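# Close the footlocker lid over three cartons gently

## Task

Get the footlocker's lid fully closed with all three cartons sitting inside, and the footlocker still standing upright at the end. It fails if the lid drops shut from anything more than slightly open or is banged down, or if the footlocker (or the robot) topples or ends up tilted. It only counts if the result holds without the robot holding it in place.

## Robot and tools

Robot: a Hello Robot Stretch 4, about 1.6 m tall, with one arm. It has an omni-wheel base (rim within 0.23 m of the base origin), a lift that rides up and down a mast, an arm that telescopes forward, a three-joint wrist (yaw, pitch, roll) and a two-finger gripper. Loose objects may occasionally get nudged by something other than the robot.

Frames: the base frame sits on the floor under the base centre, x ahead, y to the left, z up. hand_pose (a point between the open fingertips) is reported in it; with all wrist joints at 0 the hand axes line up with the base axes, and the printed position may be somewhat off. The odometry frame is the base frame as it was when the scene began.

execute_actions: argument "actions" is a list holding one action or none (empty = just report state and images). "cameras" picks which images come back: any of head_camera, head_left_camera, head_right_camera, wrist_camera, or "all"; omitted or null means all, [] means none. An action contains "base", "joints" or both, plus optional "pace" and "contact_limits"; alternatively it is {"end_of_arm": "enable_torque"} alone. Everything in one action starts together and may finish at different moments.
- "base": a single relative move counted from the base's last reported position. {"translate_m": d} drives straight, forward positive, -2 to 2 m. {"strafe_m": d} slides sideways, left positive, -2 to 2 m. {"rotate_rad": d} spins in place, counter-clockwise (left) positive, -3.2 to 3.2 rad.
- "joints": absolute targets keyed by name, any subset. lift_m 0 to 1.2 m; arm_m 0 to 0.55 m (extension forward); wrist_yaw_rad -1.134 to 4.276 (0 ahead, positive left, 3.14 stowed back, above 3.4 the arm may block it); wrist_pitch_rad -1.117 to 4.259 (0 level, 1.57 pointing down); wrist_roll_rad -1.117 to 4.259 (0 fingers side by side at equal height, positive is clockwise seen from behind); gripper_m -0.038 to 0.141 m, the fingertip gap (negative squeezes tip on tip). Tolerances for done: lift and arm 0.004 m, yaw and roll 0.02, pitch 0.05, gripper 0.004. Targets past a range are clipped and the result mentions it; any other bad value or unknown key rejects the whole call with no motion.
- "pace": "slow", "default", "fast" or "max". Base top speed 0.1/0.3/0.4/0.6 m/s and turning 1/2/3/4 rad/s respectively; with lift above 0.2 these are lowered, down to 0.3 m/s and 1 rad/s at full height.
- "contact_limits": {"arm_m": v}, v from 0 (gentlest) to 0.75 (firmest), default 0.5; the arm stops when pushing harder than this.
- "end_of_arm": "enable_torque" revives wrist or gripper motors that shut off; they then hold their current spot.
A joint or base left out of an action may still be driving toward an earlier target without the status saying so. If any call reports a stop, the remaining execute_actions, wait and finished_scene calls in that same reply are skipped.

wait: {"seconds": 0 to 10}; commands nothing and returns state and images.

zoom_image: {"camera": name, "region": [x0, y0, x1, y1]} in pixels from the top-left of that camera's most recent full image, at most 504 by 504; gives a sharper close-up.

finished_scene: {"scene": n} with the current scene number; ends the scene for good and reports success. The lid must already be shut and stay so on its own. Replying with no tool call ends everything.

Cameras: head_camera on top of the mast looks forward and down (turn the base to look around); head_left_camera and head_right_camera are fisheyes beside it, aimed steeper, showing the base and arm too; wrist_camera looks along the fingers, tips near the bottom of its view. Calibration (K, distortion, T_world_to_cam from base frame) is given per camera and is only approximate.

Result lines: base_status and joint_status give how each commanded motion ended: "done" (for the base this means wheels turned the full amount, slip included); "off_target" (stopped short, may still push); "contact_stop_at_<key>" (hit something; holds there, though lift, arm or wheels can go slack, a slack lift may sag under load and slack wheels may roll); "limit_stop_at_<name>" (a built-in limit; "own_body" means self-collision, likely when pitch below -0.2 with a strong roll; "tilt" means lean over 6 degrees, leaving lift, arm and wheels slack until it straightens); "time_out"; "torque_fault" (wrist or gripper motor overloaded and went limp until enable_torque). on_its_own lists uncommanded behaviour; its "held at" is a held target, not the position. lidar_m: 12 distances in 30-degree sectors, first straight ahead, going counter-clockwise (4th left, 7th behind, 10th right); "-" means nothing seen or closer than 0.25 m; sees from about 0.15 m up, misses glass and thin legs. wrist_depth_mm: 7x7 median depths, 100 to 2000 mm. base_odometry counts wheel turns (heading -3.142 to 3.142, left positive); a gap over about 0.1 rad between turned_by_wheels and turned_by_imu hints at a collision or slip. base_tilt in degrees, forward and right positive. motor_effort in percent of max, with peak in brackets; a squeeze shows in gripper_m effort at commanded values of 0 or above. Grip by commanding a gap smaller than the object; the gripper reading does not confirm a hold.

To unfold at the start, send lift_m 0.4 with wrist_yaw_rad 0. Avoid: letting the lid drop or slamming it, knocking the footlocker over, pressing the gripper into things (torque faults), hard pulls or pushes with the gripper raised, and driving or turning with over 1 kg held and arm beyond 0.2 m, which can tip the robot.

Each tool is called after ">>>" by a JSON object that holds its "fn" and its "kwargs", one argument or row to a line.

## Session

>>> {"fn": "execute_actions", "kwargs": {
  "actions": []
}}

Scene clock: 0.00 s.
base_odometry: x=+0.000 y=+0.000 heading=+0.000 (m, m, rad; odometry frame)
turned_by_wheels: +0.000 (rad since the last result)
turned_by_imu: +0.000 (rad since the last result)
base_tilt: forward=+0.3 right=-0.4 (deg)
lidar_m: 1.74 1.74 2.53 1.42 1.41 1.57 1.44 1.44 1.62 2.47 2.46 2.74
base_status: not commanded
joint_positions: lift_m=+0.250 arm_m=-0.001 wrist_yaw_rad=+3.161 wrist_pitch_rad=-0.006 wrist_roll_rad=+0.006 gripper_m=+0.057
joint_status: not commanded
motor_effort: lift_m=+18 arm_m=+0 wrist_yaw_rad=+0 wrist_pitch_rad=-7 wrist_roll_rad=+1 gripper_m=-1 wheel_0=+0 wheel_1=+0 wheel_2=+0 (%)
hand_pose: x=-0.1200 y=+0.0819 z=+0.4296 quat_wxyz=(-0.010, +0.003, +0.003, +1.000) (m; base frame)
wrist_depth_mm: - 140 263 1756 1921 - - / - 111 138 1756 1863 - - / - 112 138 1708 1863 - - / - 123 154 1661 1863 1983 - / 137 144 1576 1618 1808 1983 - / 809 1464 1537 1661 211 1863 1863 / 1138 1308 1098 1229 1160 1078 1160
pictures: head_camera, head_left_camera, head_right_camera, wrist_camera
Images, in order (width x height): head_camera 420x560, head_left_camera 420x672, head_right_camera 420x672, wrist_camera 616x392.

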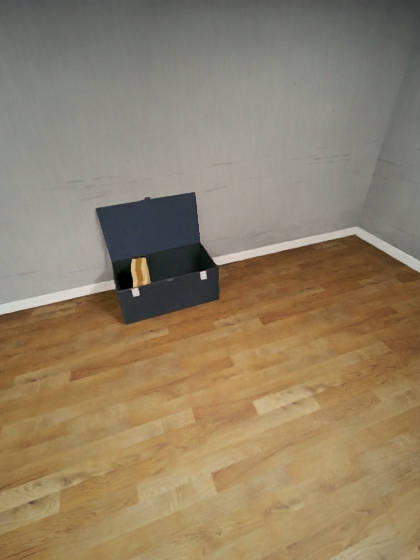

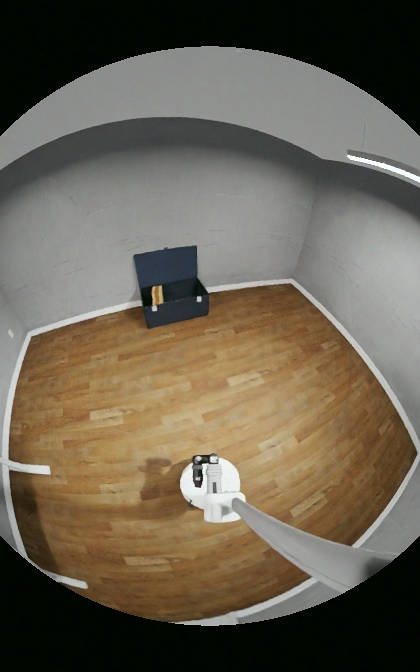

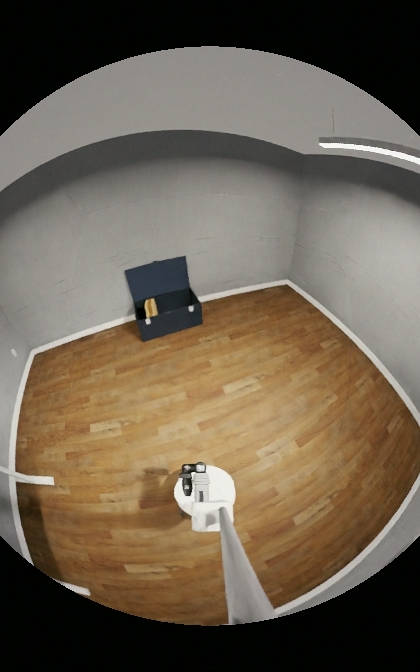

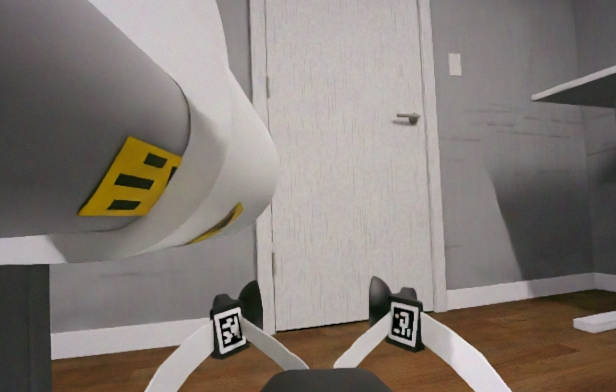

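>>> {"fn": "zoom_image", "kwargs": {
  "camera": "head_camera",
  "region": [80, 180, 240, 340]
}}

Region (80, 180, 240, 340) of head_camera's 420x560 image, scaled by 3.150, with more detail than that image has.

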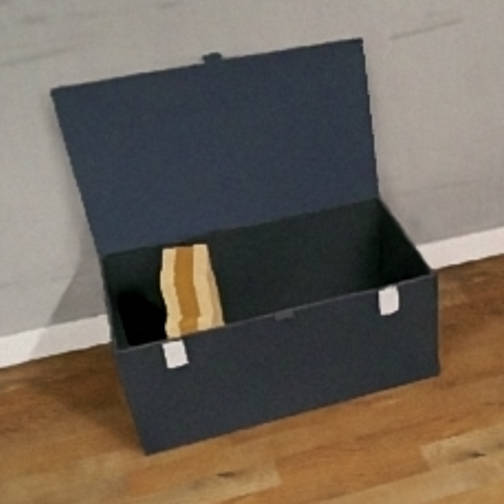

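>>> {"fn": "execute_actions", "kwargs": {
  "actions": [
    {"base":{"rotate_rad":1.8},"joints":{"lift_m":0.4,"wrist_yaw_rad":0}}
  ],
  "cameras": ["head_camera","head_left_camera"]
}}

Scene clock: 6.07 s.
base_odometry: x=+0.000 y=+0.000 heading=+1.799 (m, m, rad; odometry frame)
turned_by_wheels: +1.799 (rad since the last result)
turned_by_imu: +1.836 (rad since the last result)
base_tilt: forward=+0.2 right=-0.5 (deg)
lidar_m: 1.41 1.43 1.55 1.43 1.47 1.85 2.49 2.55 2.47 1.71 2.32 2.38
base_status: done
joint_positions: lift_m=+0.400 arm_m=-0.001 wrist_yaw_rad=+0.000 wrist_pitch_rad=-0.006 wrist_roll_rad=+0.006 gripper_m=+0.057
joint_status: all done
motor_effort: lift_m=+22(23) arm_m=+0(0) wrist_yaw_rad=+0(5) wrist_pitch_rad=-6(5) wrist_roll_rad=+1(1) gripper_m=-3(0) wheel_0=-4(7) wheel_1=-3(8) wheel_2=-4(12) (%)
hand_pose: x=+0.4586 y=-0.0873 z=+0.5798 quat_wxyz=(+1.000, +0.003, -0.003, +0.000) (m; base frame)
wrist_depth_mm: 1983 - - - - - - / - 1983 - - - - - / 1499 1464 1499 1576 - - - / 1983 1983 1983 - - - - / 1983 1983 1983 - - - - / 1983 1983 1921 - 211 - - / 1661 1708 1430 1537 1464 1366 1499
pictures: head_camera, head_left_camera
Images, in order (width x height): head_camera 420x560, head_left_camera 420x672.

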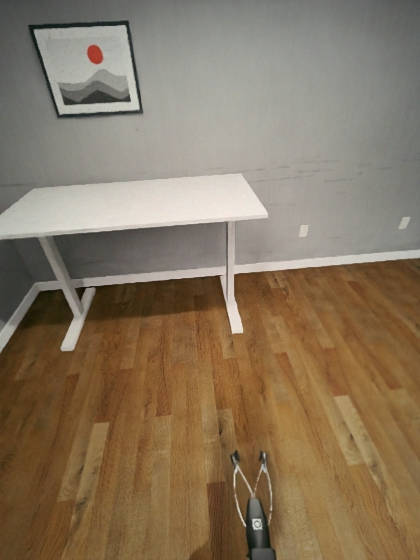

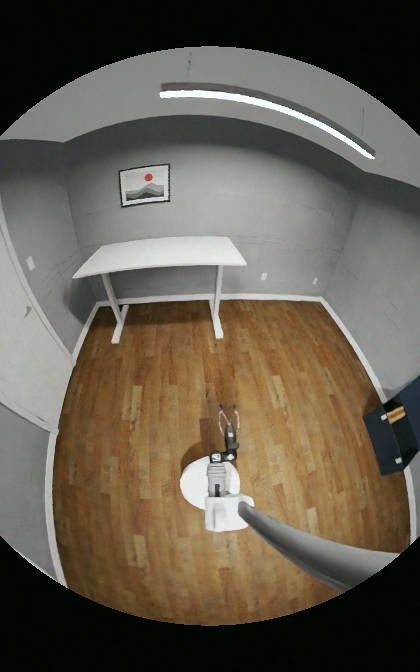

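>>> {"fn": "execute_actions", "kwargs": {
  "actions": [
    {"base":{"rotate_rad":-1.44},"joints":{"lift_m":0.6}}
  ],
  "cameras": []
}}

>>> {"fn": "execute_actions", "kwargs": {
  "actions": [
    {"base":{"translate_m":1.2},"joints":{"wrist_pitch_rad":0.8}}
  ]
}}

Scene clock: 18.70 s.
base_odometry: x=+0.000 y=+0.000 heading=+0.360 (m, m, rad; odometry frame)
turned_by_wheels: -1.439 (rad since the last result)
turned_by_imu: -1.468 (rad since the last result)
base_tilt: forward=+0.2 right=-0.4 (deg)
lidar_m: 1.72 2.40 1.47 1.41 1.47 1.45 1.42 1.53 2.13 2.50 2.64 1.80
base_status: done
joint_positions: lift_m=+0.600 arm_m=-0.001 wrist_yaw_rad=+0.000 wrist_pitch_rad=-0.006 wrist_roll_rad=+0.006 gripper_m=+0.057
joint_status: all done
motor_effort: lift_m=+22(22) arm_m=+0(0) wrist_yaw_rad=+1(1) wrist_pitch_rad=-5(5) wrist_roll_rad=+1(1) gripper_m=-2(2) wheel_0=+3(8) wheel_1=+3(12) wheel_2=+5(13) (%)
hand_pose: x=+0.4586 y=-0.0875 z=+0.7798 quat_wxyz=(+1.000, +0.003, -0.003, +0.000) (m; base frame)
wrist_depth_mm: - - - - - - - / - - - - - - - / - - - - - - - / - - - - - - - / - - - - - - - / - - - - 211 - - / - - 1921 1499 1537 1537 1983
pictures: none
No camera images: the call's "cameras" was empty. Leave "cameras" out to get every camera's image.

Scene clock: 24.20 s.
base_odometry: x=+1.123 y=+0.423 heading=+0.361 (m, m, rad; odometry frame)
turned_by_wheels: +0.000 (rad since the last result)
turned_by_imu: +0.002 (rad since the last result)
base_tilt: forward=+0.3 right=-0.5 (deg)
lidar_m: 0.52 1.10 1.56 2.16 1.60 2.10 2.63 2.80 2.65 2.54 0.74 0.53
base_status: done
joint_positions: lift_m=+0.600 arm_m=-0.001 wrist_yaw_rad=+0.000 wrist_pitch_rad=+0.801 wrist_roll_rad=+0.006 gripper_m=+0.057
joint_status: all done
motor_effort: lift_m=+21(22) arm_m=+0(0) wrist_yaw_rad=+0(1) wrist_pitch_rad=-1(5) wrist_roll_rad=+1(1) gripper_m=-4(1) wheel_0=+4(10) wheel_1=+5(8) wheel_2=-3(13) (%)
hand_pose: x=+0.3709 y=-0.0874 z=+0.5708 quat_wxyz=(+0.921, +0.003, +0.390, -0.001) (m; base frame)
wrist_depth_mm: 842 820 778 750 759 759 759 / 917 917 854 842 831 831 842 / 1060 1042 917 691 917 917 866 / 1138 1098 917 691 1025 1025 891 / 1008 1008 683 723 931 946 831 / 866 866 544 585 210 597 603 / 778 778 723 668 723 676 732
pictures: head_camera, head_left_camera, head_right_camera, wrist_camera
camera_calibration (this result's frames):
wrist_camera: T_world_to_cam=[[-0.045872, -0.99742, -0.0552249, -0.0330595], [-0.685449, 0.071643, -0.724588, 0.738258], [0.726675, 0.00461554, -0.686966, 0.346172], [0, 0, 0, 1]] pos_world=[0.252966, -0.087463, 0.770916]
Images, in order (width x height): head_camera 420x560, head_left_camera 420x672, head_right_camera 420x672, wrist_camera 616x392.

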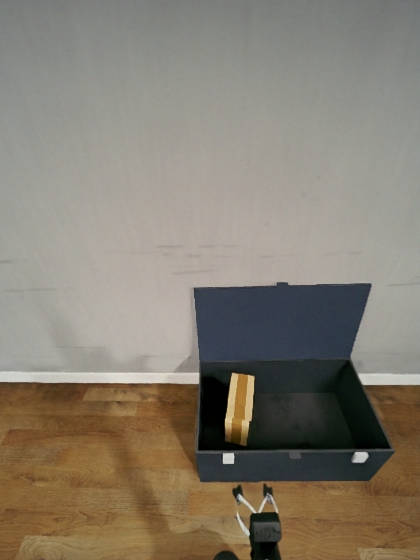

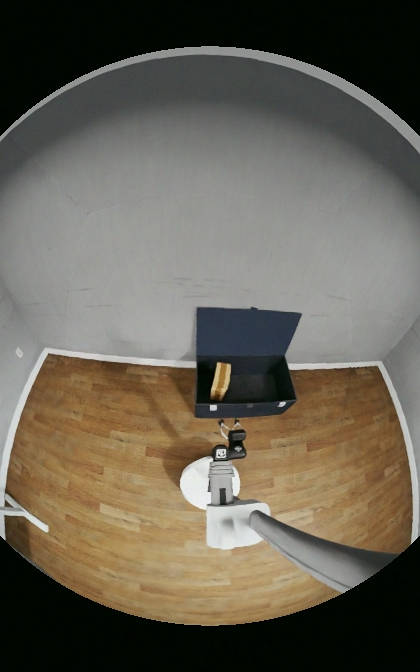

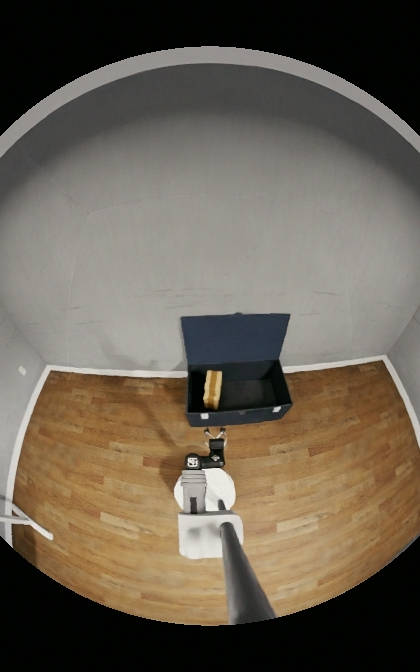

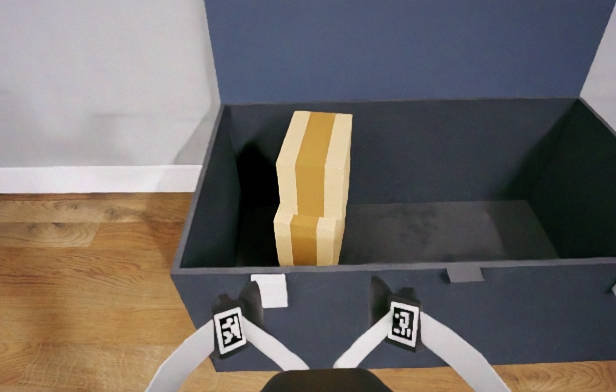

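>>> {"fn": "zoom_image", "kwargs": {
  "camera": "head_camera",
  "region": [180, 270, 400, 490]
}}

>>> {"fn": "zoom_image", "kwargs": {
  "camera": "wrist_camera",
  "region": [200, 80, 420, 300]
}}

Region (180, 270, 400, 490) of head_camera's 420x560 image, scaled by 2.291, with more detail than that image has.

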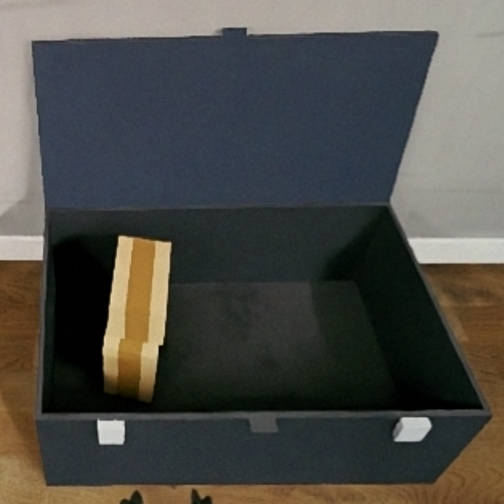

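Region (200, 80, 420, 300) of wrist_camera's 616x392 image, scaled by 2.291.

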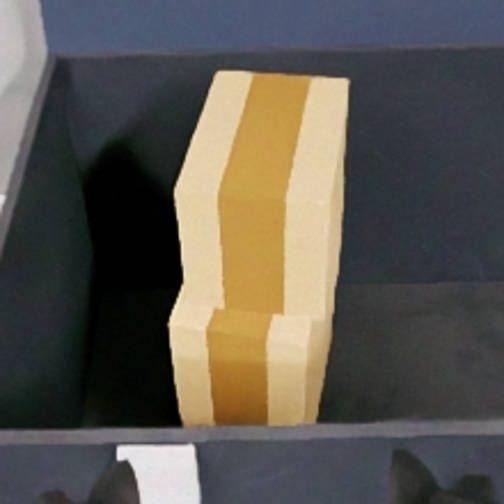

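>>> {"fn": "execute_actions", "kwargs": {
  "actions": [
    {"base":{"translate_m":0.25},"joints":{"lift_m":0.62,"arm_m":0.42,"wrist_pitch_rad":1.57,"wrist_roll_rad":0.2,"gripper_m":0.141}}
  ],
  "cameras": ["head_camera","wrist_camera","head_left_camera"]
}}

Scene clock: 54.97 s.
base_odometry: x=+1.356 y=+0.511 heading=+0.361 (m, m, rad; odometry frame)
turned_by_wheels: +0.000 (rad since the last result)
turned_by_imu: +0.001 (rad since the last result)
base_tilt: forward=+0.4 right=-0.5 (deg)
lidar_m: 0.29 0.31 1.22 2.16 1.70 2.07 2.85 3.07 2.64 2.52 0.41 0.29
base_status: done
joint_positions: lift_m=+0.620 arm_m=+0.419 wrist_yaw_rad=+0.000 wrist_pitch_rad=+1.570 wrist_roll_rad=+0.200 gripper_m=+0.141
joint_status: all done
motor_effort: lift_m=+22(22) arm_m=+7(8) wrist_yaw_rad=+0(1) wrist_pitch_rad=+2(5) wrist_roll_rad=+0(5) gripper_m=-1(1) wheel_0=+2(6) wheel_1=+3(8) wheel_2=-4(14) (%)
hand_pose: x=+0.5900 y=-0.0874 z=+0.5094 quat_wxyz=(+0.704, +0.070, +0.703, -0.070) (m; base frame)
wrist_depth_mm: 222 236 255 276 300 327 362 / 274 297 329 366 402 459 564 / 647 397 452 574 723 723 723 / 741 484 723 477 715 715 723 / 723 477 715 355 707 715 707 / 732 421 691 355 355 210 715 / 723 442 564 155 654 627 621
pictures: head_camera, head_left_camera, wrist_camera
camera_calibration (this result's frames):
wrist_camera: T_world_to_cam=[[-0.262336, -0.964943, -0.00802161, 0.0801037], [-0.963931, 0.26243, -0.0443528, 0.678417], [0.044903, -0.00390306, -0.998984, 0.705242], [0, 0, 0, 1]] pos_world=[0.643294, -0.0979888, 0.735258]
Images, in order (width x height): head_camera 420x560, head_left_camera 420x672, wrist_camera 616x392.

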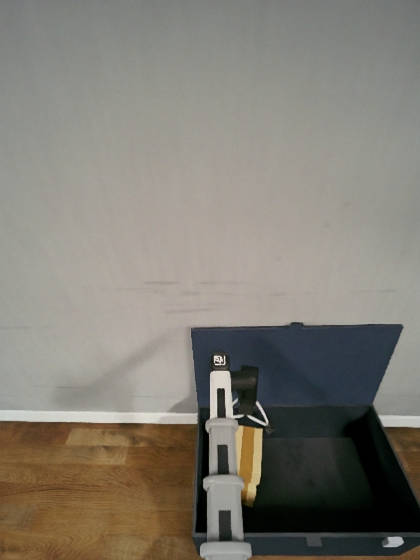

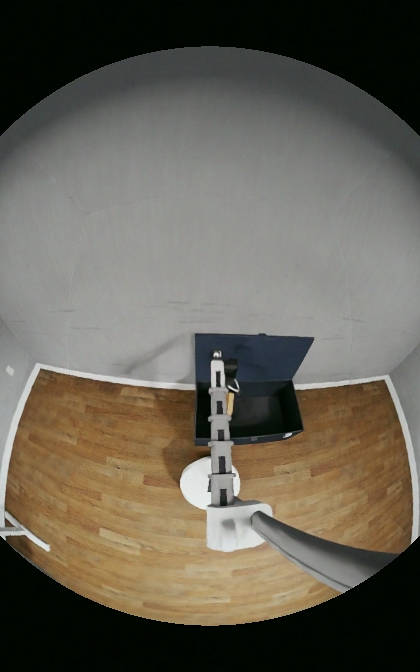

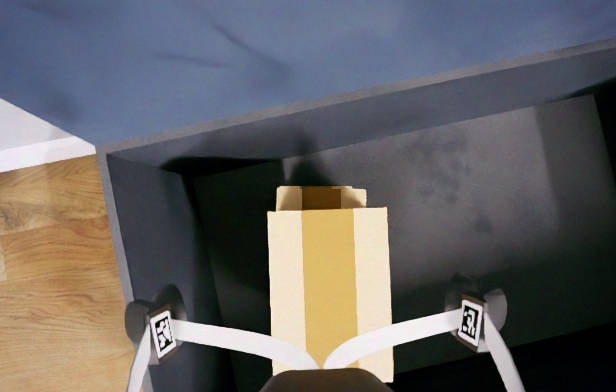

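>>> {"fn": "execute_actions", "kwargs": {
  "actions": [
    {"base":{"strafe_m":-0.009},"joints":{"lift_m":0.52,"arm_m":0.395}}
  ],
  "cameras": ["wrist_camera"]
}}

Scene clock: 65.83 s.
base_odometry: x=+1.360 y=+0.503 heading=+0.361 (m, m, rad; odometry frame)
turned_by_wheels: +0.000 (rad since the last result)
turned_by_imu: +0.000 (rad since the last result)
base_tilt: forward=+0.3 right=-0.4 (deg)
lidar_m: 0.28 0.30 1.22 2.15 1.74 2.11 2.88 3.06 2.62 2.55 0.45 0.31
base_status: done
joint_positions: lift_m=+0.520 arm_m=+0.396 wrist_yaw_rad=+0.000 wrist_pitch_rad=+1.570 wrist_roll_rad=+0.200 gripper_m=+0.141
joint_status: all done
motor_effort: lift_m=+15(21) arm_m=-7(8) wrist_yaw_rad=+0(0) wrist_pitch_rad=+2(2) wrist_roll_rad=+0(1) gripper_m=-1(1) wheel_0=+4(8) wheel_1=-2(9) wheel_2=+0(1) (%)
hand_pose: x=+0.5674 y=-0.0874 z=+0.4100 quat_wxyz=(+0.704, +0.071, +0.703, -0.070) (m; base frame)
wrist_depth_mm: 236 250 270 294 301 338 382 / 291 303 342 392 459 559 621 / 330 427 535 615 621 615 621 / 329 462 621 258 609 621 615 / 329 430 609 256 258 615 621 / 477 336 257 255 256 209 609 / 627 332 504 155 254 591 574
pictures: wrist_camera
camera_calibration (this result's frames):
wrist_camera: T_world_to_cam=[[-0.262522, -0.964893, -0.00799251, 0.0734878], [-0.963886, 0.262615, -0.0442459, 0.652216], [0.0447915, -0.00391166, -0.998989, 0.607003], [0, 0, 0, 1]] pos_world=[0.620765, -0.097999, 0.635835]
Images, in order (width x height): wrist_camera 616x392.

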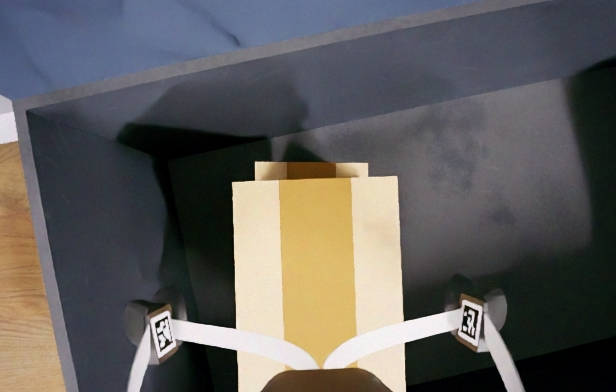

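>>> {"fn": "execute_actions", "kwargs": {
  "actions": [
    {"joints":{"lift_m":0.45}}
  ],
  "cameras": ["wrist_camera"]
}}

>>> {"fn": "execute_actions", "kwargs": {
  "actions": [
    {"joints":{"gripper_m":0.07}}
  ],
  "cameras": ["wrist_camera"]
}}

Scene clock: 71.10 s.
base_odometry: x=+1.360 y=+0.503 heading=+0.361 (m, m, rad; odometry frame)
turned_by_wheels: +0.000 (rad since the last result)
turned_by_imu: +0.000 (rad since the last result)
base_tilt: forward=+0.3 right=-0.5 (deg)
lidar_m: 0.28 0.28 1.24 2.16 1.74 2.08 2.89 3.06 2.63 2.54 0.43 0.31
base_status: not commanded
joint_positions: lift_m=+0.450 arm_m=+0.396 wrist_yaw_rad=+0.000 wrist_pitch_rad=+1.570 wrist_roll_rad=+0.200 gripper_m=+0.141
joint_status: all done
motor_effort: lift_m=+14(16) arm_m=-6(6) wrist_yaw_rad=+1(1) wrist_pitch_rad=+1(0) wrist_roll_rad=+1(1) gripper_m=+0(1) wheel_0=+4(4) wheel_1=-2(2) wheel_2=+0(0) (%)
hand_pose: x=+0.5674 y=-0.0874 z=+0.3400 quat_wxyz=(+0.704, +0.071, +0.703, -0.070) (m; base frame)
wrist_depth_mm: 224 231 244 268 300 338 384 / 266 296 340 389 459 549 554 / 327 427 521 549 549 549 554 / 310 462 187 187 188 544 544 / 297 433 187 186 187 544 539 / 281 336 186 185 186 210 535 / 272 334 185 155 185 535 539
pictures: wrist_camera
camera_calibration (this result's frames):
wrist_camera: T_world_to_cam=[[-0.262522, -0.964893, -0.00799244, 0.0729277], [-0.963886, 0.262614, -0.0442457, 0.649116], [0.0447913, -0.00391165, -0.998989, 0.537062], [0, 0, 0, 1]] pos_world=[0.620763, -0.097999, 0.565822]
Images, in order (width x height): wrist_camera 616x392.

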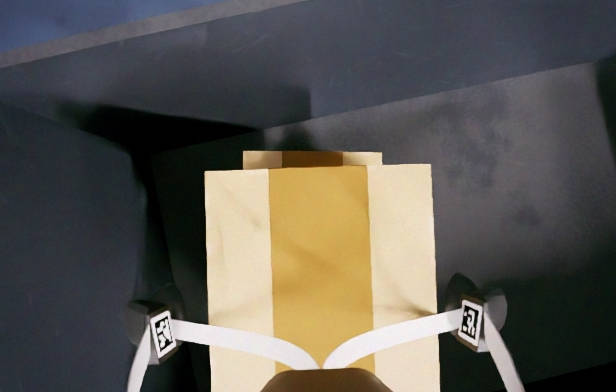

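Scene clock: 72.83 s.
base_odometry: x=+1.360 y=+0.503 heading=+0.361 (m, m, rad; odometry frame)
turned_by_wheels: +0.000 (rad since the last result)
turned_by_imu: +0.000 (rad since the last result)
base_tilt: forward=+0.2 right=-0.5 (deg)
lidar_m: 0.28 0.32 1.21 2.16 1.75 2.07 2.91 3.06 2.62 2.55 0.44 0.31
base_status: not commanded
joint_positions: lift_m=+0.450 arm_m=+0.396 wrist_yaw_rad=+0.000 wrist_pitch_rad=+1.570 wrist_roll_rad=+0.200 gripper_m=+0.070
joint_status: all done
motor_effort: lift_m=+17(17) arm_m=-6(7) wrist_yaw_rad=+1(0) wrist_pitch_rad=+0(3) wrist_roll_rad=+2(1) gripper_m=-21(18) wheel_0=+3(4) wheel_1=-2(2) wheel_2=+0(0) (%)
hand_pose: x=+0.5674 y=-0.0874 z=+0.3398 quat_wxyz=(+0.704, +0.071, +0.703, -0.070) (m; base frame)
wrist_depth_mm: 224 229 244 271 304 340 389 / 268 300 342 399 466 554 549 / 324 424 530 539 544 544 549 / 307 462 178 178 179 544 544 / 296 433 178 177 178 539 539 / 281 375 177 176 177 539 539 / 271 176 176 175 176 539 535
pictures: wrist_camera
camera_calibration (this result's frames):
wrist_camera: T_world_to_cam=[[-0.262464, -0.964909, -0.00801341, 0.0729046], [-0.963898, 0.262557, -0.0443226, 0.649156], [0.0448713, -0.00390898, -0.998985, 0.536789], [0, 0, 0, 1]] pos_world=[0.620768, -0.0979958, 0.565601]
Images, in order (width x height): wrist_camera 616x392.

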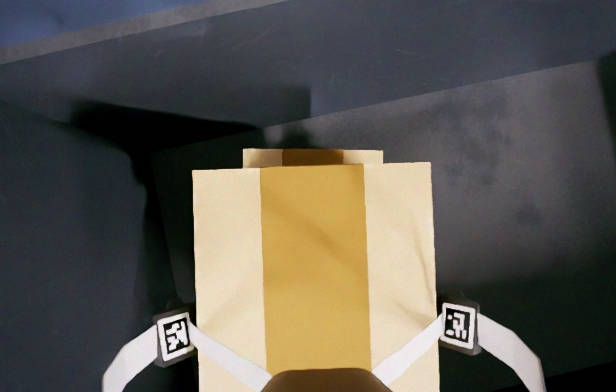

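>>> {"fn": "execute_actions", "kwargs": {
  "actions": [
    {"joints":{"lift_m":0.47}}
  ],
  "cameras": []
}}

>>> {"fn": "execute_actions", "kwargs": {
  "actions": [
    {"base":{"strafe_m":-0.24},"pace":"slow"}
  ],
  "cameras": ["wrist_camera","head_left_camera"]
}}

Scene clock: 76.40 s.
base_odometry: x=+1.360 y=+0.503 heading=+0.361 (m, m, rad; odometry frame)
turned_by_wheels: +0.000 (rad since the last result)
turned_by_imu: +0.000 (rad since the last result)
base_tilt: forward=+0.3 right=-0.4 (deg)
lidar_m: 0.27 0.30 1.19 2.16 1.73 2.07 2.87 3.07 2.65 2.54 0.41 0.33
base_status: not commanded
joint_positions: lift_m=+0.469 arm_m=+0.396 wrist_yaw_rad=+0.000 wrist_pitch_rad=+1.570 wrist_roll_rad=+0.200 gripper_m=+0.070
joint_status: all done
motor_effort: lift_m=+25(24) arm_m=-7(7) wrist_yaw_rad=+0(0) wrist_pitch_rad=+1(3) wrist_roll_rad=+1(1) gripper_m=-20(18) wheel_0=+4(3) wheel_1=-2(2) wheel_2=+0(0) (%)
hand_pose: x=+0.5674 y=-0.0874 z=+0.3592 quat_wxyz=(+0.704, +0.071, +0.703, -0.070) (m; base frame)
wrist_depth_mm: 228 242 250 271 303 340 387 / 268 300 343 394 462 564 569 / 324 430 544 564 564 564 569 / 309 459 178 177 179 564 569 / 296 433 178 177 178 559 559 / 281 379 177 177 177 554 559 / 273 176 175 175 176 554 554
pictures: none
No camera images: the call's "cameras" was empty. Leave "cameras" out to get every camera's image.

Scene clock: 79.93 s.
base_odometry: x=+1.444 y=+0.279 heading=+0.361 (m, m, rad; odometry frame)
turned_by_wheels: +0.000 (rad since the last result)
turned_by_imu: +0.001 (rad since the last result)
base_tilt: forward=+0.1 right=-0.4 (deg)
lidar_m: 0.29 0.32 0.43 2.40 1.90 2.44 2.91 3.07 2.37 2.29 0.41 0.31
base_status: done
joint_positions: lift_m=+0.469 arm_m=+0.396 wrist_yaw_rad=+0.000 wrist_pitch_rad=+1.570 wrist_roll_rad=+0.200 gripper_m=+0.070
joint_status: not commanded
motor_effort: lift_m=+25(25) arm_m=-7(7) wrist_yaw_rad=+0(0) wrist_pitch_rad=+1(2) wrist_roll_rad=+2(1) gripper_m=-18(19) wheel_0=+5(9) wheel_1=-3(9) wheel_2=+0(2) (%)
hand_pose: x=+0.5674 y=-0.0874 z=+0.3592 quat_wxyz=(+0.704, +0.071, +0.703, -0.070) (m; base frame)
wrist_depth_mm: 226 239 248 267 297 336 384 / 266 297 340 389 459 544 466 / 387 452 559 569 569 569 488 / 559 559 178 178 179 564 508 / 322 384 178 177 178 554 535 / 320 357 177 177 177 554 559 / 317 176 175 175 176 554 544
pictures: head_left_camera, wrist_camera
camera_calibration (this result's frames):
wrist_camera: T_world_to_cam=[[-0.262464, -0.964909, -0.00800862, 0.0730535], [-0.963899, 0.262557, -0.0443051, 0.649992], [0.0448531, -0.00390898, -0.998986, 0.556172], [0, 0, 0, 1]] pos_world=[0.620754, -0.0979958, 0.584991]
Images, in order (width x height): head_left_camera 420x672, wrist_camera 616x392.

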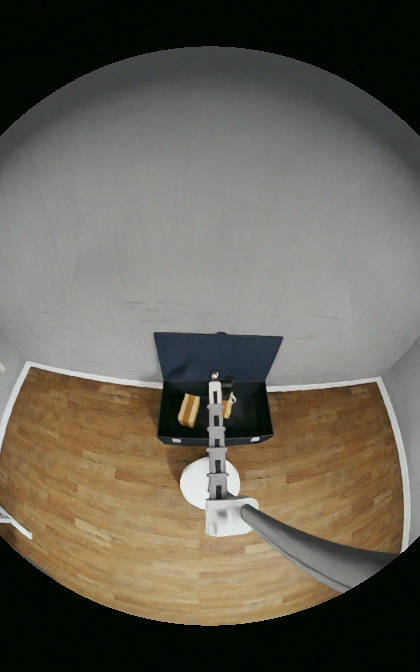

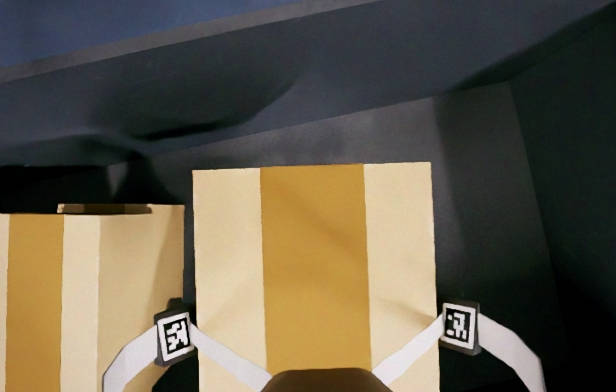

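>>> {"fn": "execute_actions", "kwargs": {
  "actions": [
    {"joints":{"lift_m":0.25}}
  ],
  "cameras": ["head_camera"]
}}

Scene clock: 85.20 s.
base_odometry: x=+1.444 y=+0.279 heading=+0.361 (m, m, rad; odometry frame)
turned_by_wheels: +0.000 (rad since the last result)
turned_by_imu: +0.000 (rad since the last result)
base_tilt: forward=+0.3 right=-0.4 (deg)
lidar_m: 0.29 0.28 0.41 2.38 1.94 2.47 2.91 3.07 2.40 2.29 0.43 0.30
base_status: not commanded
joint_positions: lift_m=+0.250 arm_m=+0.396 wrist_yaw_rad=+0.000 wrist_pitch_rad=+1.570 wrist_roll_rad=+0.200 gripper_m=+0.070
joint_status: all done
motor_effort: lift_m=+18(22) arm_m=-7(7) wrist_yaw_rad=+1(0) wrist_pitch_rad=+4(1) wrist_roll_rad=+1(2) gripper_m=-20(18) wheel_0=+5(5) wheel_1=-4(3) wheel_2=+0(0) (%)
hand_pose: x=+0.5674 y=-0.0874 z=+0.1398 quat_wxyz=(+0.704, +0.071, +0.703, -0.070) (m; base frame)
wrist_depth_mm: 205 220 242 268 298 338 345 / 265 298 338 343 345 343 343 / 342 340 340 342 343 342 342 / 340 340 178 178 179 342 340 / 265 338 177 177 178 340 342 / 264 338 177 177 177 338 340 / 271 176 176 175 176 334 338
pictures: head_camera
Images, in order (width x height): head_camera 420x560.

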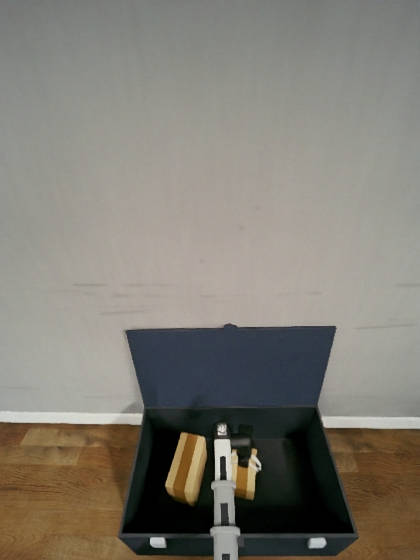

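>>> {"fn": "execute_actions", "kwargs": {
  "actions": [
    {"joints":{"lift_m":0.215},"pace":"slow"}
  ],
  "cameras": []
}}

>>> {"fn": "execute_actions", "kwargs": {
  "actions": [
    {"joints":{"gripper_m":0.141},"pace":"slow"}
  ],
  "cameras": ["wrist_camera"]
}}

Scene clock: 89.77 s.
base_odometry: x=+1.444 y=+0.279 heading=+0.361 (m, m, rad; odometry frame)
turned_by_wheels: +0.000 (rad since the last result)
turned_by_imu: +0.000 (rad since the last result)
base_tilt: forward=+0.2 right=-0.5 (deg)
lidar_m: 0.28 0.30 0.45 2.40 1.95 2.42 2.91 3.09 2.37 2.29 0.41 0.30
base_status: not commanded
joint_positions: lift_m=+0.215 arm_m=+0.396 wrist_yaw_rad=+0.000 wrist_pitch_rad=+1.570 wrist_roll_rad=+0.200 gripper_m=+0.070
joint_status: all done
motor_effort: lift_m=+17(18) arm_m=-7(6) wrist_yaw_rad=+0(0) wrist_pitch_rad=+1(2) wrist_roll_rad=+1(1) gripper_m=-19(18) wheel_0=+6(5) wheel_1=-4(4) wheel_2=+0(0) (%)
hand_pose: x=+0.5674 y=-0.0874 z=+0.1048 quat_wxyz=(+0.704, +0.071, +0.703, -0.070) (m; base frame)
wrist_depth_mm: 204 220 242 268 300 309 310 / 266 297 309 309 307 310 309 / 307 304 306 309 307 309 306 / 304 304 179 178 179 306 304 / 265 304 178 177 178 304 304 / 265 301 176 176 176 303 300 / 270 176 176 175 176 300 301
pictures: none
No camera images: the call's "cameras" was empty. Leave "cameras" out to get every camera's image.

Scene clock: 93.30 s.
base_odometry: x=+1.444 y=+0.279 heading=+0.361 (m, m, rad; odometry frame)
turned_by_wheels: +0.000 (rad since the last result)
turned_by_imu: +0.000 (rad since the last result)
base_tilt: forward=+0.2 right=-0.5 (deg)
lidar_m: 0.27 0.30 0.44 2.41 1.95 2.48 2.91 3.07 2.38 2.28 0.42 0.30
base_status: not commanded
joint_positions: lift_m=+0.215 arm_m=+0.396 wrist_yaw_rad=+0.000 wrist_pitch_rad=+1.571 wrist_roll_rad=+0.200 gripper_m=+0.141
joint_status: all done
motor_effort: lift_m=+17(17) arm_m=-6(7) wrist_yaw_rad=+1(2) wrist_pitch_rad=-1(3) wrist_roll_rad=+1(0) gripper_m=-1(18) wheel_0=+5(5) wheel_1=-4(4) wheel_2=+0(0) (%)
hand_pose: x=+0.5671 y=-0.0874 z=+0.1048 quat_wxyz=(+0.704, +0.071, +0.703, -0.071) (m; base frame)
wrist_depth_mm: 203 218 241 266 296 312 310 / 263 296 310 312 309 310 310 / 309 309 307 309 309 309 310 / 306 307 189 188 188 307 307 / 266 304 187 187 187 307 306 / 265 303 187 186 187 209 304 / 270 303 186 155 186 303 304
pictures: wrist_camera
camera_calibration (this result's frames):
wrist_camera: T_world_to_cam=[[-0.262862, -0.964802, -0.00781526, 0.071153], [-0.963824, 0.262949, -0.0435949, 0.638352], [0.0441155, -0.00392691, -0.999019, 0.302473], [0, 0, 0, 1]] pos_world=[0.620619, -0.0980176, 0.330561]
Images, in order (width x height): wrist_camera 616x392.

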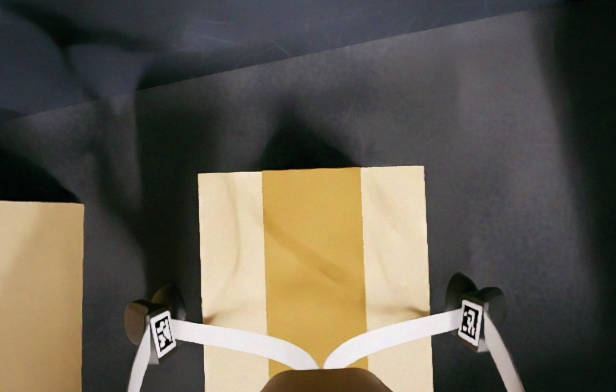

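>>> {"fn": "execute_actions", "kwargs": {
  "actions": [
    {"joints":{"lift_m":1.0,"wrist_roll_rad":0}}
  ],
  "cameras": []
}}

>>> {"fn": "execute_actions", "kwargs": {
  "actions": [
    {"joints":{"arm_m":0.54,"wrist_pitch_rad":1.2}}
  ],
  "cameras": ["wrist_camera","head_camera"]
}}

Scene clock: 108.13 s.
base_odometry: x=+1.444 y=+0.279 heading=+0.361 (m, m, rad; odometry frame)
turned_by_wheels: +0.000 (rad since the last result)
turned_by_imu: +0.000 (rad since the last result)
base_tilt: forward=+0.1 right=-0.4 (deg)
lidar_m: 0.26 0.30 0.44 2.40 1.94 2.47 2.93 3.06 2.39 2.30 0.42 0.30
base_status: not commanded
joint_positions: lift_m=+1.000 arm_m=+0.396 wrist_yaw_rad=+0.000 wrist_pitch_rad=+1.570 wrist_roll_rad=+0.000 gripper_m=+0.141
joint_status: all done
motor_effort: lift_m=+22(23) arm_m=-6(7) wrist_yaw_rad=+1(1) wrist_pitch_rad=+0(2) wrist_roll_rad=-1(3) gripper_m=+1(1) wheel_0=+6(5) wheel_1=-4(3) wheel_2=+0(0) (%)
hand_pose: x=+0.5671 y=-0.0874 z=+0.8894 quat_wxyz=(+0.707, +0.000, +0.707, +0.000) (m; base frame)
wrist_depth_mm: 375 379 384 384 389 384 387 / 496 496 504 508 517 517 549 / 1138 741 768 750 778 842 1060 / 1118 960 1098 1098 1098 1138 1138 / 1118 931 866 1078 1118 1138 1138 / 1078 788 1078 1098 1098 209 1118 / 1118 768 831 155 831 831 1118
pictures: none
No camera images: the call's "cameras" was empty. Leave "cameras" out to get every camera's image.

Scene clock: 109.63 s.
base_odometry: x=+1.444 y=+0.279 heading=+0.361 (m, m, rad; odometry frame)
turned_by_wheels: +0.000 (rad since the last result)
turned_by_imu: +0.000 (rad since the last result)
base_tilt: forward=+0.2 right=-0.4 (deg)
lidar_m: 0.28 0.30 0.45 2.37 1.92 2.44 2.91 3.08 2.37 2.30 0.41 0.30
base_status: not commanded
joint_positions: lift_m=+1.000 arm_m=+0.539 wrist_yaw_rad=+0.000 wrist_pitch_rad=+1.201 wrist_roll_rad=+0.000 gripper_m=+0.141
joint_status: all done
motor_effort: lift_m=+22(22) arm_m=+7(7) wrist_yaw_rad=+0(2) wrist_pitch_rad=-2(7) wrist_roll_rad=+0(0) gripper_m=-1(1) wheel_0=+5(5) wheel_1=-3(3) wheel_2=+0(0) (%)
hand_pose: x=+0.8139 y=-0.0874 z=+0.9089 quat_wxyz=(+0.825, +0.000, +0.565, +0.000) (m; base frame)
wrist_depth_mm: - - - - - - - / - - - - - - - / 103 106 - - - - - / 129 128 127 126 125 124 123 / 200 196 193 190 187 186 185 / 343 289 327 342 317 209 338 / 554 455 544 155 512 484 1008
pictures: head_camera, wrist_camera
camera_calibration (this result's frames):
wrist_camera: T_world_to_cam=[[-0.0586716, -0.997793, -0.0310919, -0.00559885], [-0.913826, 0.0662194, -0.400672, 1.17793], [0.401846, 0.00490457, -0.915694, 0.728803], [0, 0, 0, 1]] pos_world=[0.783225, -0.0871626, 1.13915]
Images, in order (width x height): head_camera 420x560, wrist_camera 616x392.

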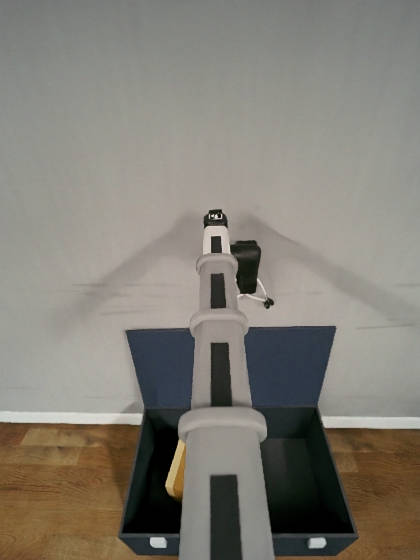

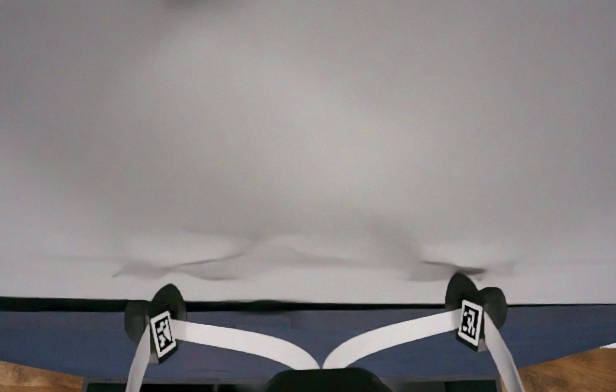

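>>> {"fn": "execute_actions", "kwargs": {
  "actions": [
    {"joints":{"arm_m":0.30,"wrist_pitch_rad":0.5,"lift_m":0.8,"gripper_m":0.08}}
  ],
  "cameras": ["wrist_camera","head_camera"]
}}

Scene clock: 118.30 s.
base_odometry: x=+1.444 y=+0.278 heading=+0.360 (m, m, rad; odometry frame)
turned_by_wheels: +0.000 (rad since the last result)
turned_by_imu: +0.008 (rad since the last result)
base_tilt: forward=+0.2 right=-0.4 (deg)
lidar_m: 0.29 0.30 0.46 2.40 1.94 2.55 2.91 3.03 2.36 2.28 0.42 0.30
base_status: not commanded
joint_positions: lift_m=+0.800 arm_m=+0.301 wrist_yaw_rad=+0.000 wrist_pitch_rad=+0.502 wrist_roll_rad=+0.000 gripper_m=+0.080
joint_status: all done
motor_effort: lift_m=+14(21) arm_m=-7(7) wrist_yaw_rad=+1(60) wrist_pitch_rad=-4(91) wrist_roll_rad=+0(16) gripper_m=-1(9) wheel_0=-1(5) wheel_1=+0(3) wheel_2=-4(11) (%)
hand_pose: x=+0.7250 y=-0.0874 z=+0.8396 quat_wxyz=(+0.969, +0.000, +0.249, +0.000) (m; base frame)
wrist_depth_mm: 263 262 260 258 256 253 251 / 279 278 276 273 274 270 267 / 301 297 297 291 290 289 287 / 322 320 319 315 312 310 307 / 349 347 343 334 338 332 330 / 338 338 327 334 216 332 330 / 359 353 355 347 351 343 351
pictures: head_camera, wrist_camera
camera_calibration (this result's frames):
wrist_camera: T_world_to_cam=[[-0.0251309, -0.997779, -0.0616948, -0.011622], [-0.442005, 0.0664445, -0.894548, 1.14153], [0.89666, 0.00478866, -0.442693, -0.0548359], [0, 0, 0, 1]] pos_world=[0.553438, -0.0871818, 0.996159]
Images, in order (width x height): head_camera 420x560, wrist_camera 616x392.

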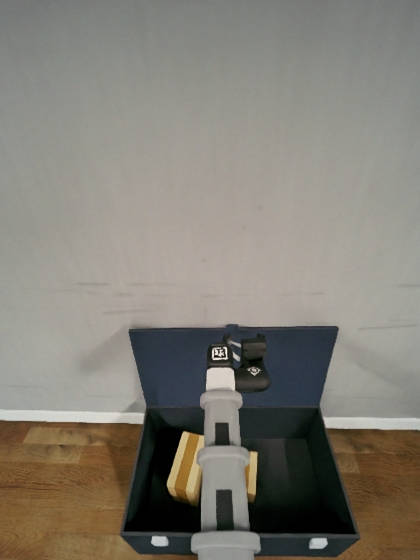

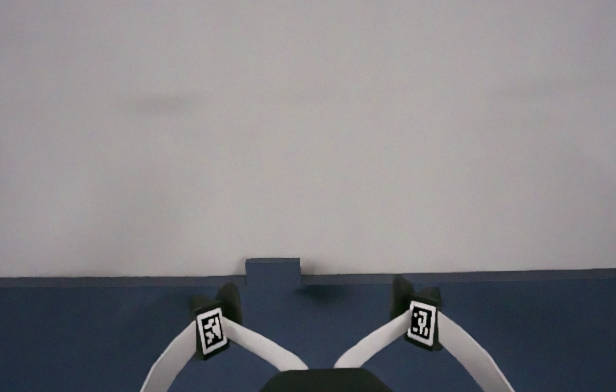

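>>> {"fn": "zoom_image", "kwargs": {
  "camera": "wrist_camera",
  "region": [200, 230, 350, 330]
}}

Region (200, 230, 350, 330) of wrist_camera's 616x392 image, scaled by 3.360.

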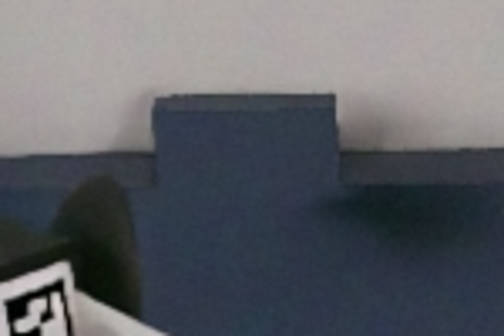

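>>> {"fn": "execute_actions", "kwargs": {
  "actions": [
    {"base":{"strafe_m":0.034},"joints":{"wrist_pitch_rad":0.9,"wrist_roll_rad":1.57,"lift_m":0.9,"gripper_m":0.05,"arm_m":0.36}}
  ],
  "cameras": ["wrist_camera","head_camera"]
}}

Scene clock: 180.67 s.
base_odometry: x=+1.432 y=+0.310 heading=+0.360 (m, m, rad; odometry frame)
turned_by_wheels: +0.000 (rad since the last result)
turned_by_imu: +0.000 (rad since the last result)
base_tilt: forward=+0.3 right=-0.4 (deg)
lidar_m: 0.29 0.30 1.22 2.36 1.94 2.45 2.92 3.09 2.42 2.32 0.43 0.29
base_status: done
joint_positions: lift_m=+0.900 arm_m=+0.359 wrist_yaw_rad=+0.000 wrist_pitch_rad=+0.901 wrist_roll_rad=+1.570 gripper_m=+0.050
joint_status: all done
motor_effort: lift_m=+22(23) arm_m=+7(7) wrist_yaw_rad=+0(1) wrist_pitch_rad=+0(1) wrist_roll_rad=+1(5) gripper_m=-3(3) wheel_0=-2(12) wheel_1=+2(13) wheel_2=+0(1) (%)
hand_pose: x=+0.7088 y=-0.0874 z=+0.8518 quat_wxyz=(+0.637, +0.636, +0.308, -0.308) (m; base frame)
wrist_depth_mm: 230 268 330 389 508 676 691 / 228 270 330 389 504 750 842 / 229 271 332 384 504 723 842 / 229 270 334 382 496 707 759 / 229 271 330 379 496 699 842 / 228 270 301 377 209 707 768 / 231 262 312 342 469 585 640
pictures: head_camera, wrist_camera
camera_calibration (this result's frames):
wrist_camera: T_world_to_cam=[[-0.777329, 0.0646625, -0.625762, 1.09526], [0.0777862, 0.99695, 0.00639175, 0.0907549], [0.624266, -0.0437072, -0.779988, 0.441229], [0, 0, 0, 1]] pos_world=[0.568875, -0.142016, 1.02895]
Images, in order (width x height): head_camera 420x560, wrist_camera 616x392.

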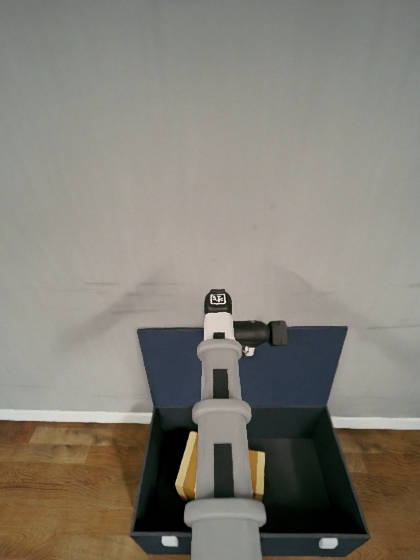

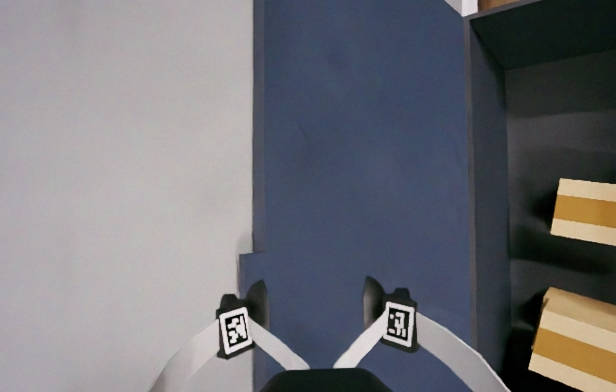

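>>> {"fn": "execute_actions", "kwargs": {
  "actions": [
    {"joints":{"lift_m":0.87,"arm_m":0.43},"contact_limits":{"arm_m":0.1},"pace":"slow"}
  ],
  "cameras": ["wrist_camera"]
}}

Scene clock: 188.50 s.
base_odometry: x=+1.432 y=+0.310 heading=+0.360 (m, m, rad; odometry frame)
turned_by_wheels: +0.000 (rad since the last result)
turned_by_imu: +0.000 (rad since the last result)
base_tilt: forward=+0.2 right=-0.5 (deg)
lidar_m: 0.27 0.28 1.22 2.37 1.92 2.41 2.89 3.09 2.40 2.32 0.42 0.31
base_status: not commanded
joint_positions: lift_m=+0.870 arm_m=+0.429 wrist_yaw_rad=+0.000 wrist_pitch_rad=+0.901 wrist_roll_rad=+1.570 gripper_m=+0.050
joint_status: all done
motor_effort: lift_m=+14(21) arm_m=+7(7) wrist_yaw_rad=+0(0) wrist_pitch_rad=-2(1) wrist_roll_rad=+1(2) gripper_m=-2(3) wheel_0=-2(2) wheel_1=+2(2) wheel_2=+0(0) (%)
contact_limits: arm_m 0.1
hand_pose: x=+0.7788 y=-0.0874 z=+0.8224 quat_wxyz=(+0.637, +0.636, +0.308, -0.308) (m; base frame)
wrist_depth_mm: 169 197 242 290 373 539 707 / 167 198 242 291 368 535 809 / 167 197 243 289 362 530 809 / 167 197 243 287 362 521 809 / 167 197 242 285 357 517 798 / 167 197 220 278 209 508 809 / 168 191 227 272 338 427 798
pictures: wrist_camera
camera_calibration (this result's frames):
wrist_camera: T_world_to_cam=[[-0.777376, 0.064686, -0.625701, 1.13124], [0.0778068, 0.996948, 0.00639822, 0.0854807], [0.624205, -0.04371, -0.780037, 0.374722], [0, 0, 0, 1]] pos_world=[0.638841, -0.142016, 0.999565]
Images, in order (width x height): wrist_camera 616x392.

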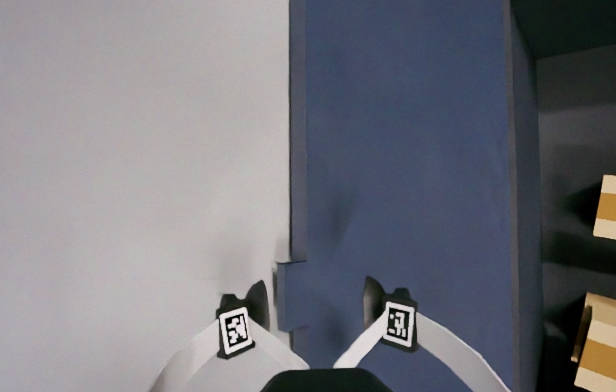

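>>> {"fn": "execute_actions", "kwargs": {
  "actions": [
    {"joints":{"lift_m":0.855,"arm_m":0.44},"contact_limits":{"arm_m":0.05},"pace":"slow"}
  ],
  "cameras": ["wrist_camera"]
}}

Scene clock: 197.70 s.
base_odometry: x=+1.432 y=+0.310 heading=+0.360 (m, m, rad; odometry frame)
turned_by_wheels: +0.000 (rad since the last result)
turned_by_imu: +0.000 (rad since the last result)
base_tilt: forward=+0.1 right=-0.3 (deg)
lidar_m: 0.28 0.30 1.19 2.38 1.92 2.48 2.92 3.07 2.41 2.34 0.41 0.30
base_status: not commanded
joint_positions: lift_m=+0.855 arm_m=+0.439 wrist_yaw_rad=+0.000 wrist_pitch_rad=+0.901 wrist_roll_rad=+1.570 gripper_m=+0.050
joint_status: all done
motor_effort: lift_m=+14(16) arm_m=+7(7) wrist_yaw_rad=+0(0) wrist_pitch_rad=-2(1) wrist_roll_rad=+2(1) gripper_m=-2(5) wheel_0=-2(2) wheel_1=+2(2) wheel_2=+0(0) (%)
contact_limits: arm_m 0.05
hand_pose: x=+0.7888 y=-0.0874 z=+0.8074 quat_wxyz=(+0.637, +0.636, +0.308, -0.308) (m; base frame)
wrist_depth_mm: 160 186 230 274 347 508 715 / 158 186 230 272 345 500 788 / 159 187 230 271 342 500 809 / 158 186 230 270 336 488 788 / 158 187 230 266 336 480 788 / 158 186 210 264 208 480 788 / 160 181 216 255 319 402 788
pictures: wrist_camera
camera_calibration (this result's frames):
wrist_camera: T_world_to_cam=[[-0.777376, 0.0646857, -0.625701, 1.12963], [0.0778066, 0.996948, 0.00639807, 0.0847984], [0.624205, -0.04371, -0.780037, 0.356773], [0, 0, 0, 1]] pos_world=[0.648847, -0.142016, 0.984562]
Images, in order (width x height): wrist_camera 616x392.

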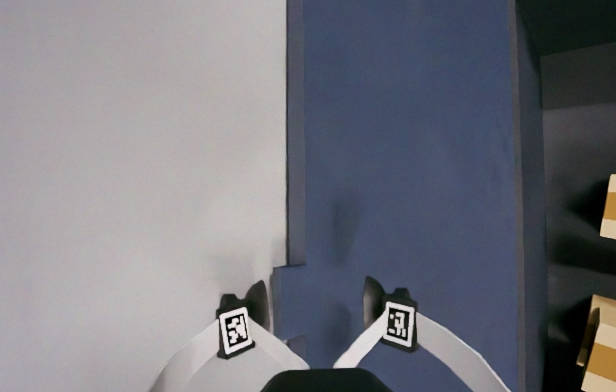

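No contact yet. Continue along the gripper axis.

>>> {"fn": "execute_actions", "kwargs": {
  "actions": [
    {"joints":{"lift_m":0.843,"arm_m":0.45},"contact_limits":{"arm_m":0.05},"pace":"slow"}
  ],
  "cameras": ["wrist_camera"]
}}

Scene clock: 201.10 s.
base_odometry: x=+1.432 y=+0.310 heading=+0.360 (m, m, rad; odometry frame)
turned_by_wheels: +0.000 (rad since the last result)
turned_by_imu: +0.000 (rad since the last result)
base_tilt: forward=+0.2 right=-0.5 (deg)
lidar_m: 0.26 0.31 1.20 2.37 1.93 2.43 2.92 3.07 2.37 2.33 0.42 0.30
base_status: not commanded
joint_positions: lift_m=+0.844 arm_m=+0.448 wrist_yaw_rad=-0.003 wrist_pitch_rad=+0.902 wrist_roll_rad=+1.570 gripper_m=+0.050
joint_status: all done
motor_effort: lift_m=+12(13) arm_m=+11(11) wrist_yaw_rad=+8(7) wrist_pitch_rad=-6(5) wrist_roll_rad=+1(0) gripper_m=-2(3) wheel_0=-2(2) wheel_1=+2(2) wheel_2=+0(0) (%)
contact_limits: arm_m 0.05
hand_pose: x=+0.7976 y=-0.0879 z=+0.7954 quat_wxyz=(+0.636, +0.636, +0.308, -0.309) (m; base frame)
wrist_depth_mm: 152 178 218 260 330 480 707 / 151 178 220 257 325 477 778 / 151 178 220 257 324 466 778 / 151 178 219 254 320 459 778 / 150 178 219 252 317 455 768 / 150 177 206 244 209 452 759 / 152 173 199 175 300 375 778
pictures: wrist_camera
camera_calibration (this result's frames):
wrist_camera: T_world_to_cam=[[-0.778111, 0.066753, -0.62457, 1.12888], [0.0804642, 0.996738, 0.00628446, 0.0826103], [0.622952, -0.0453655, -0.780944, 0.343386], [0, 0, 0, 1]] pos_world=[0.657837, -0.142119, 0.972713]
Images, in order (width x height): wrist_camera 616x392.

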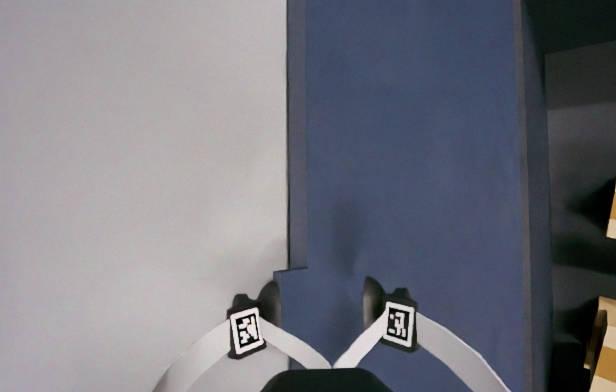

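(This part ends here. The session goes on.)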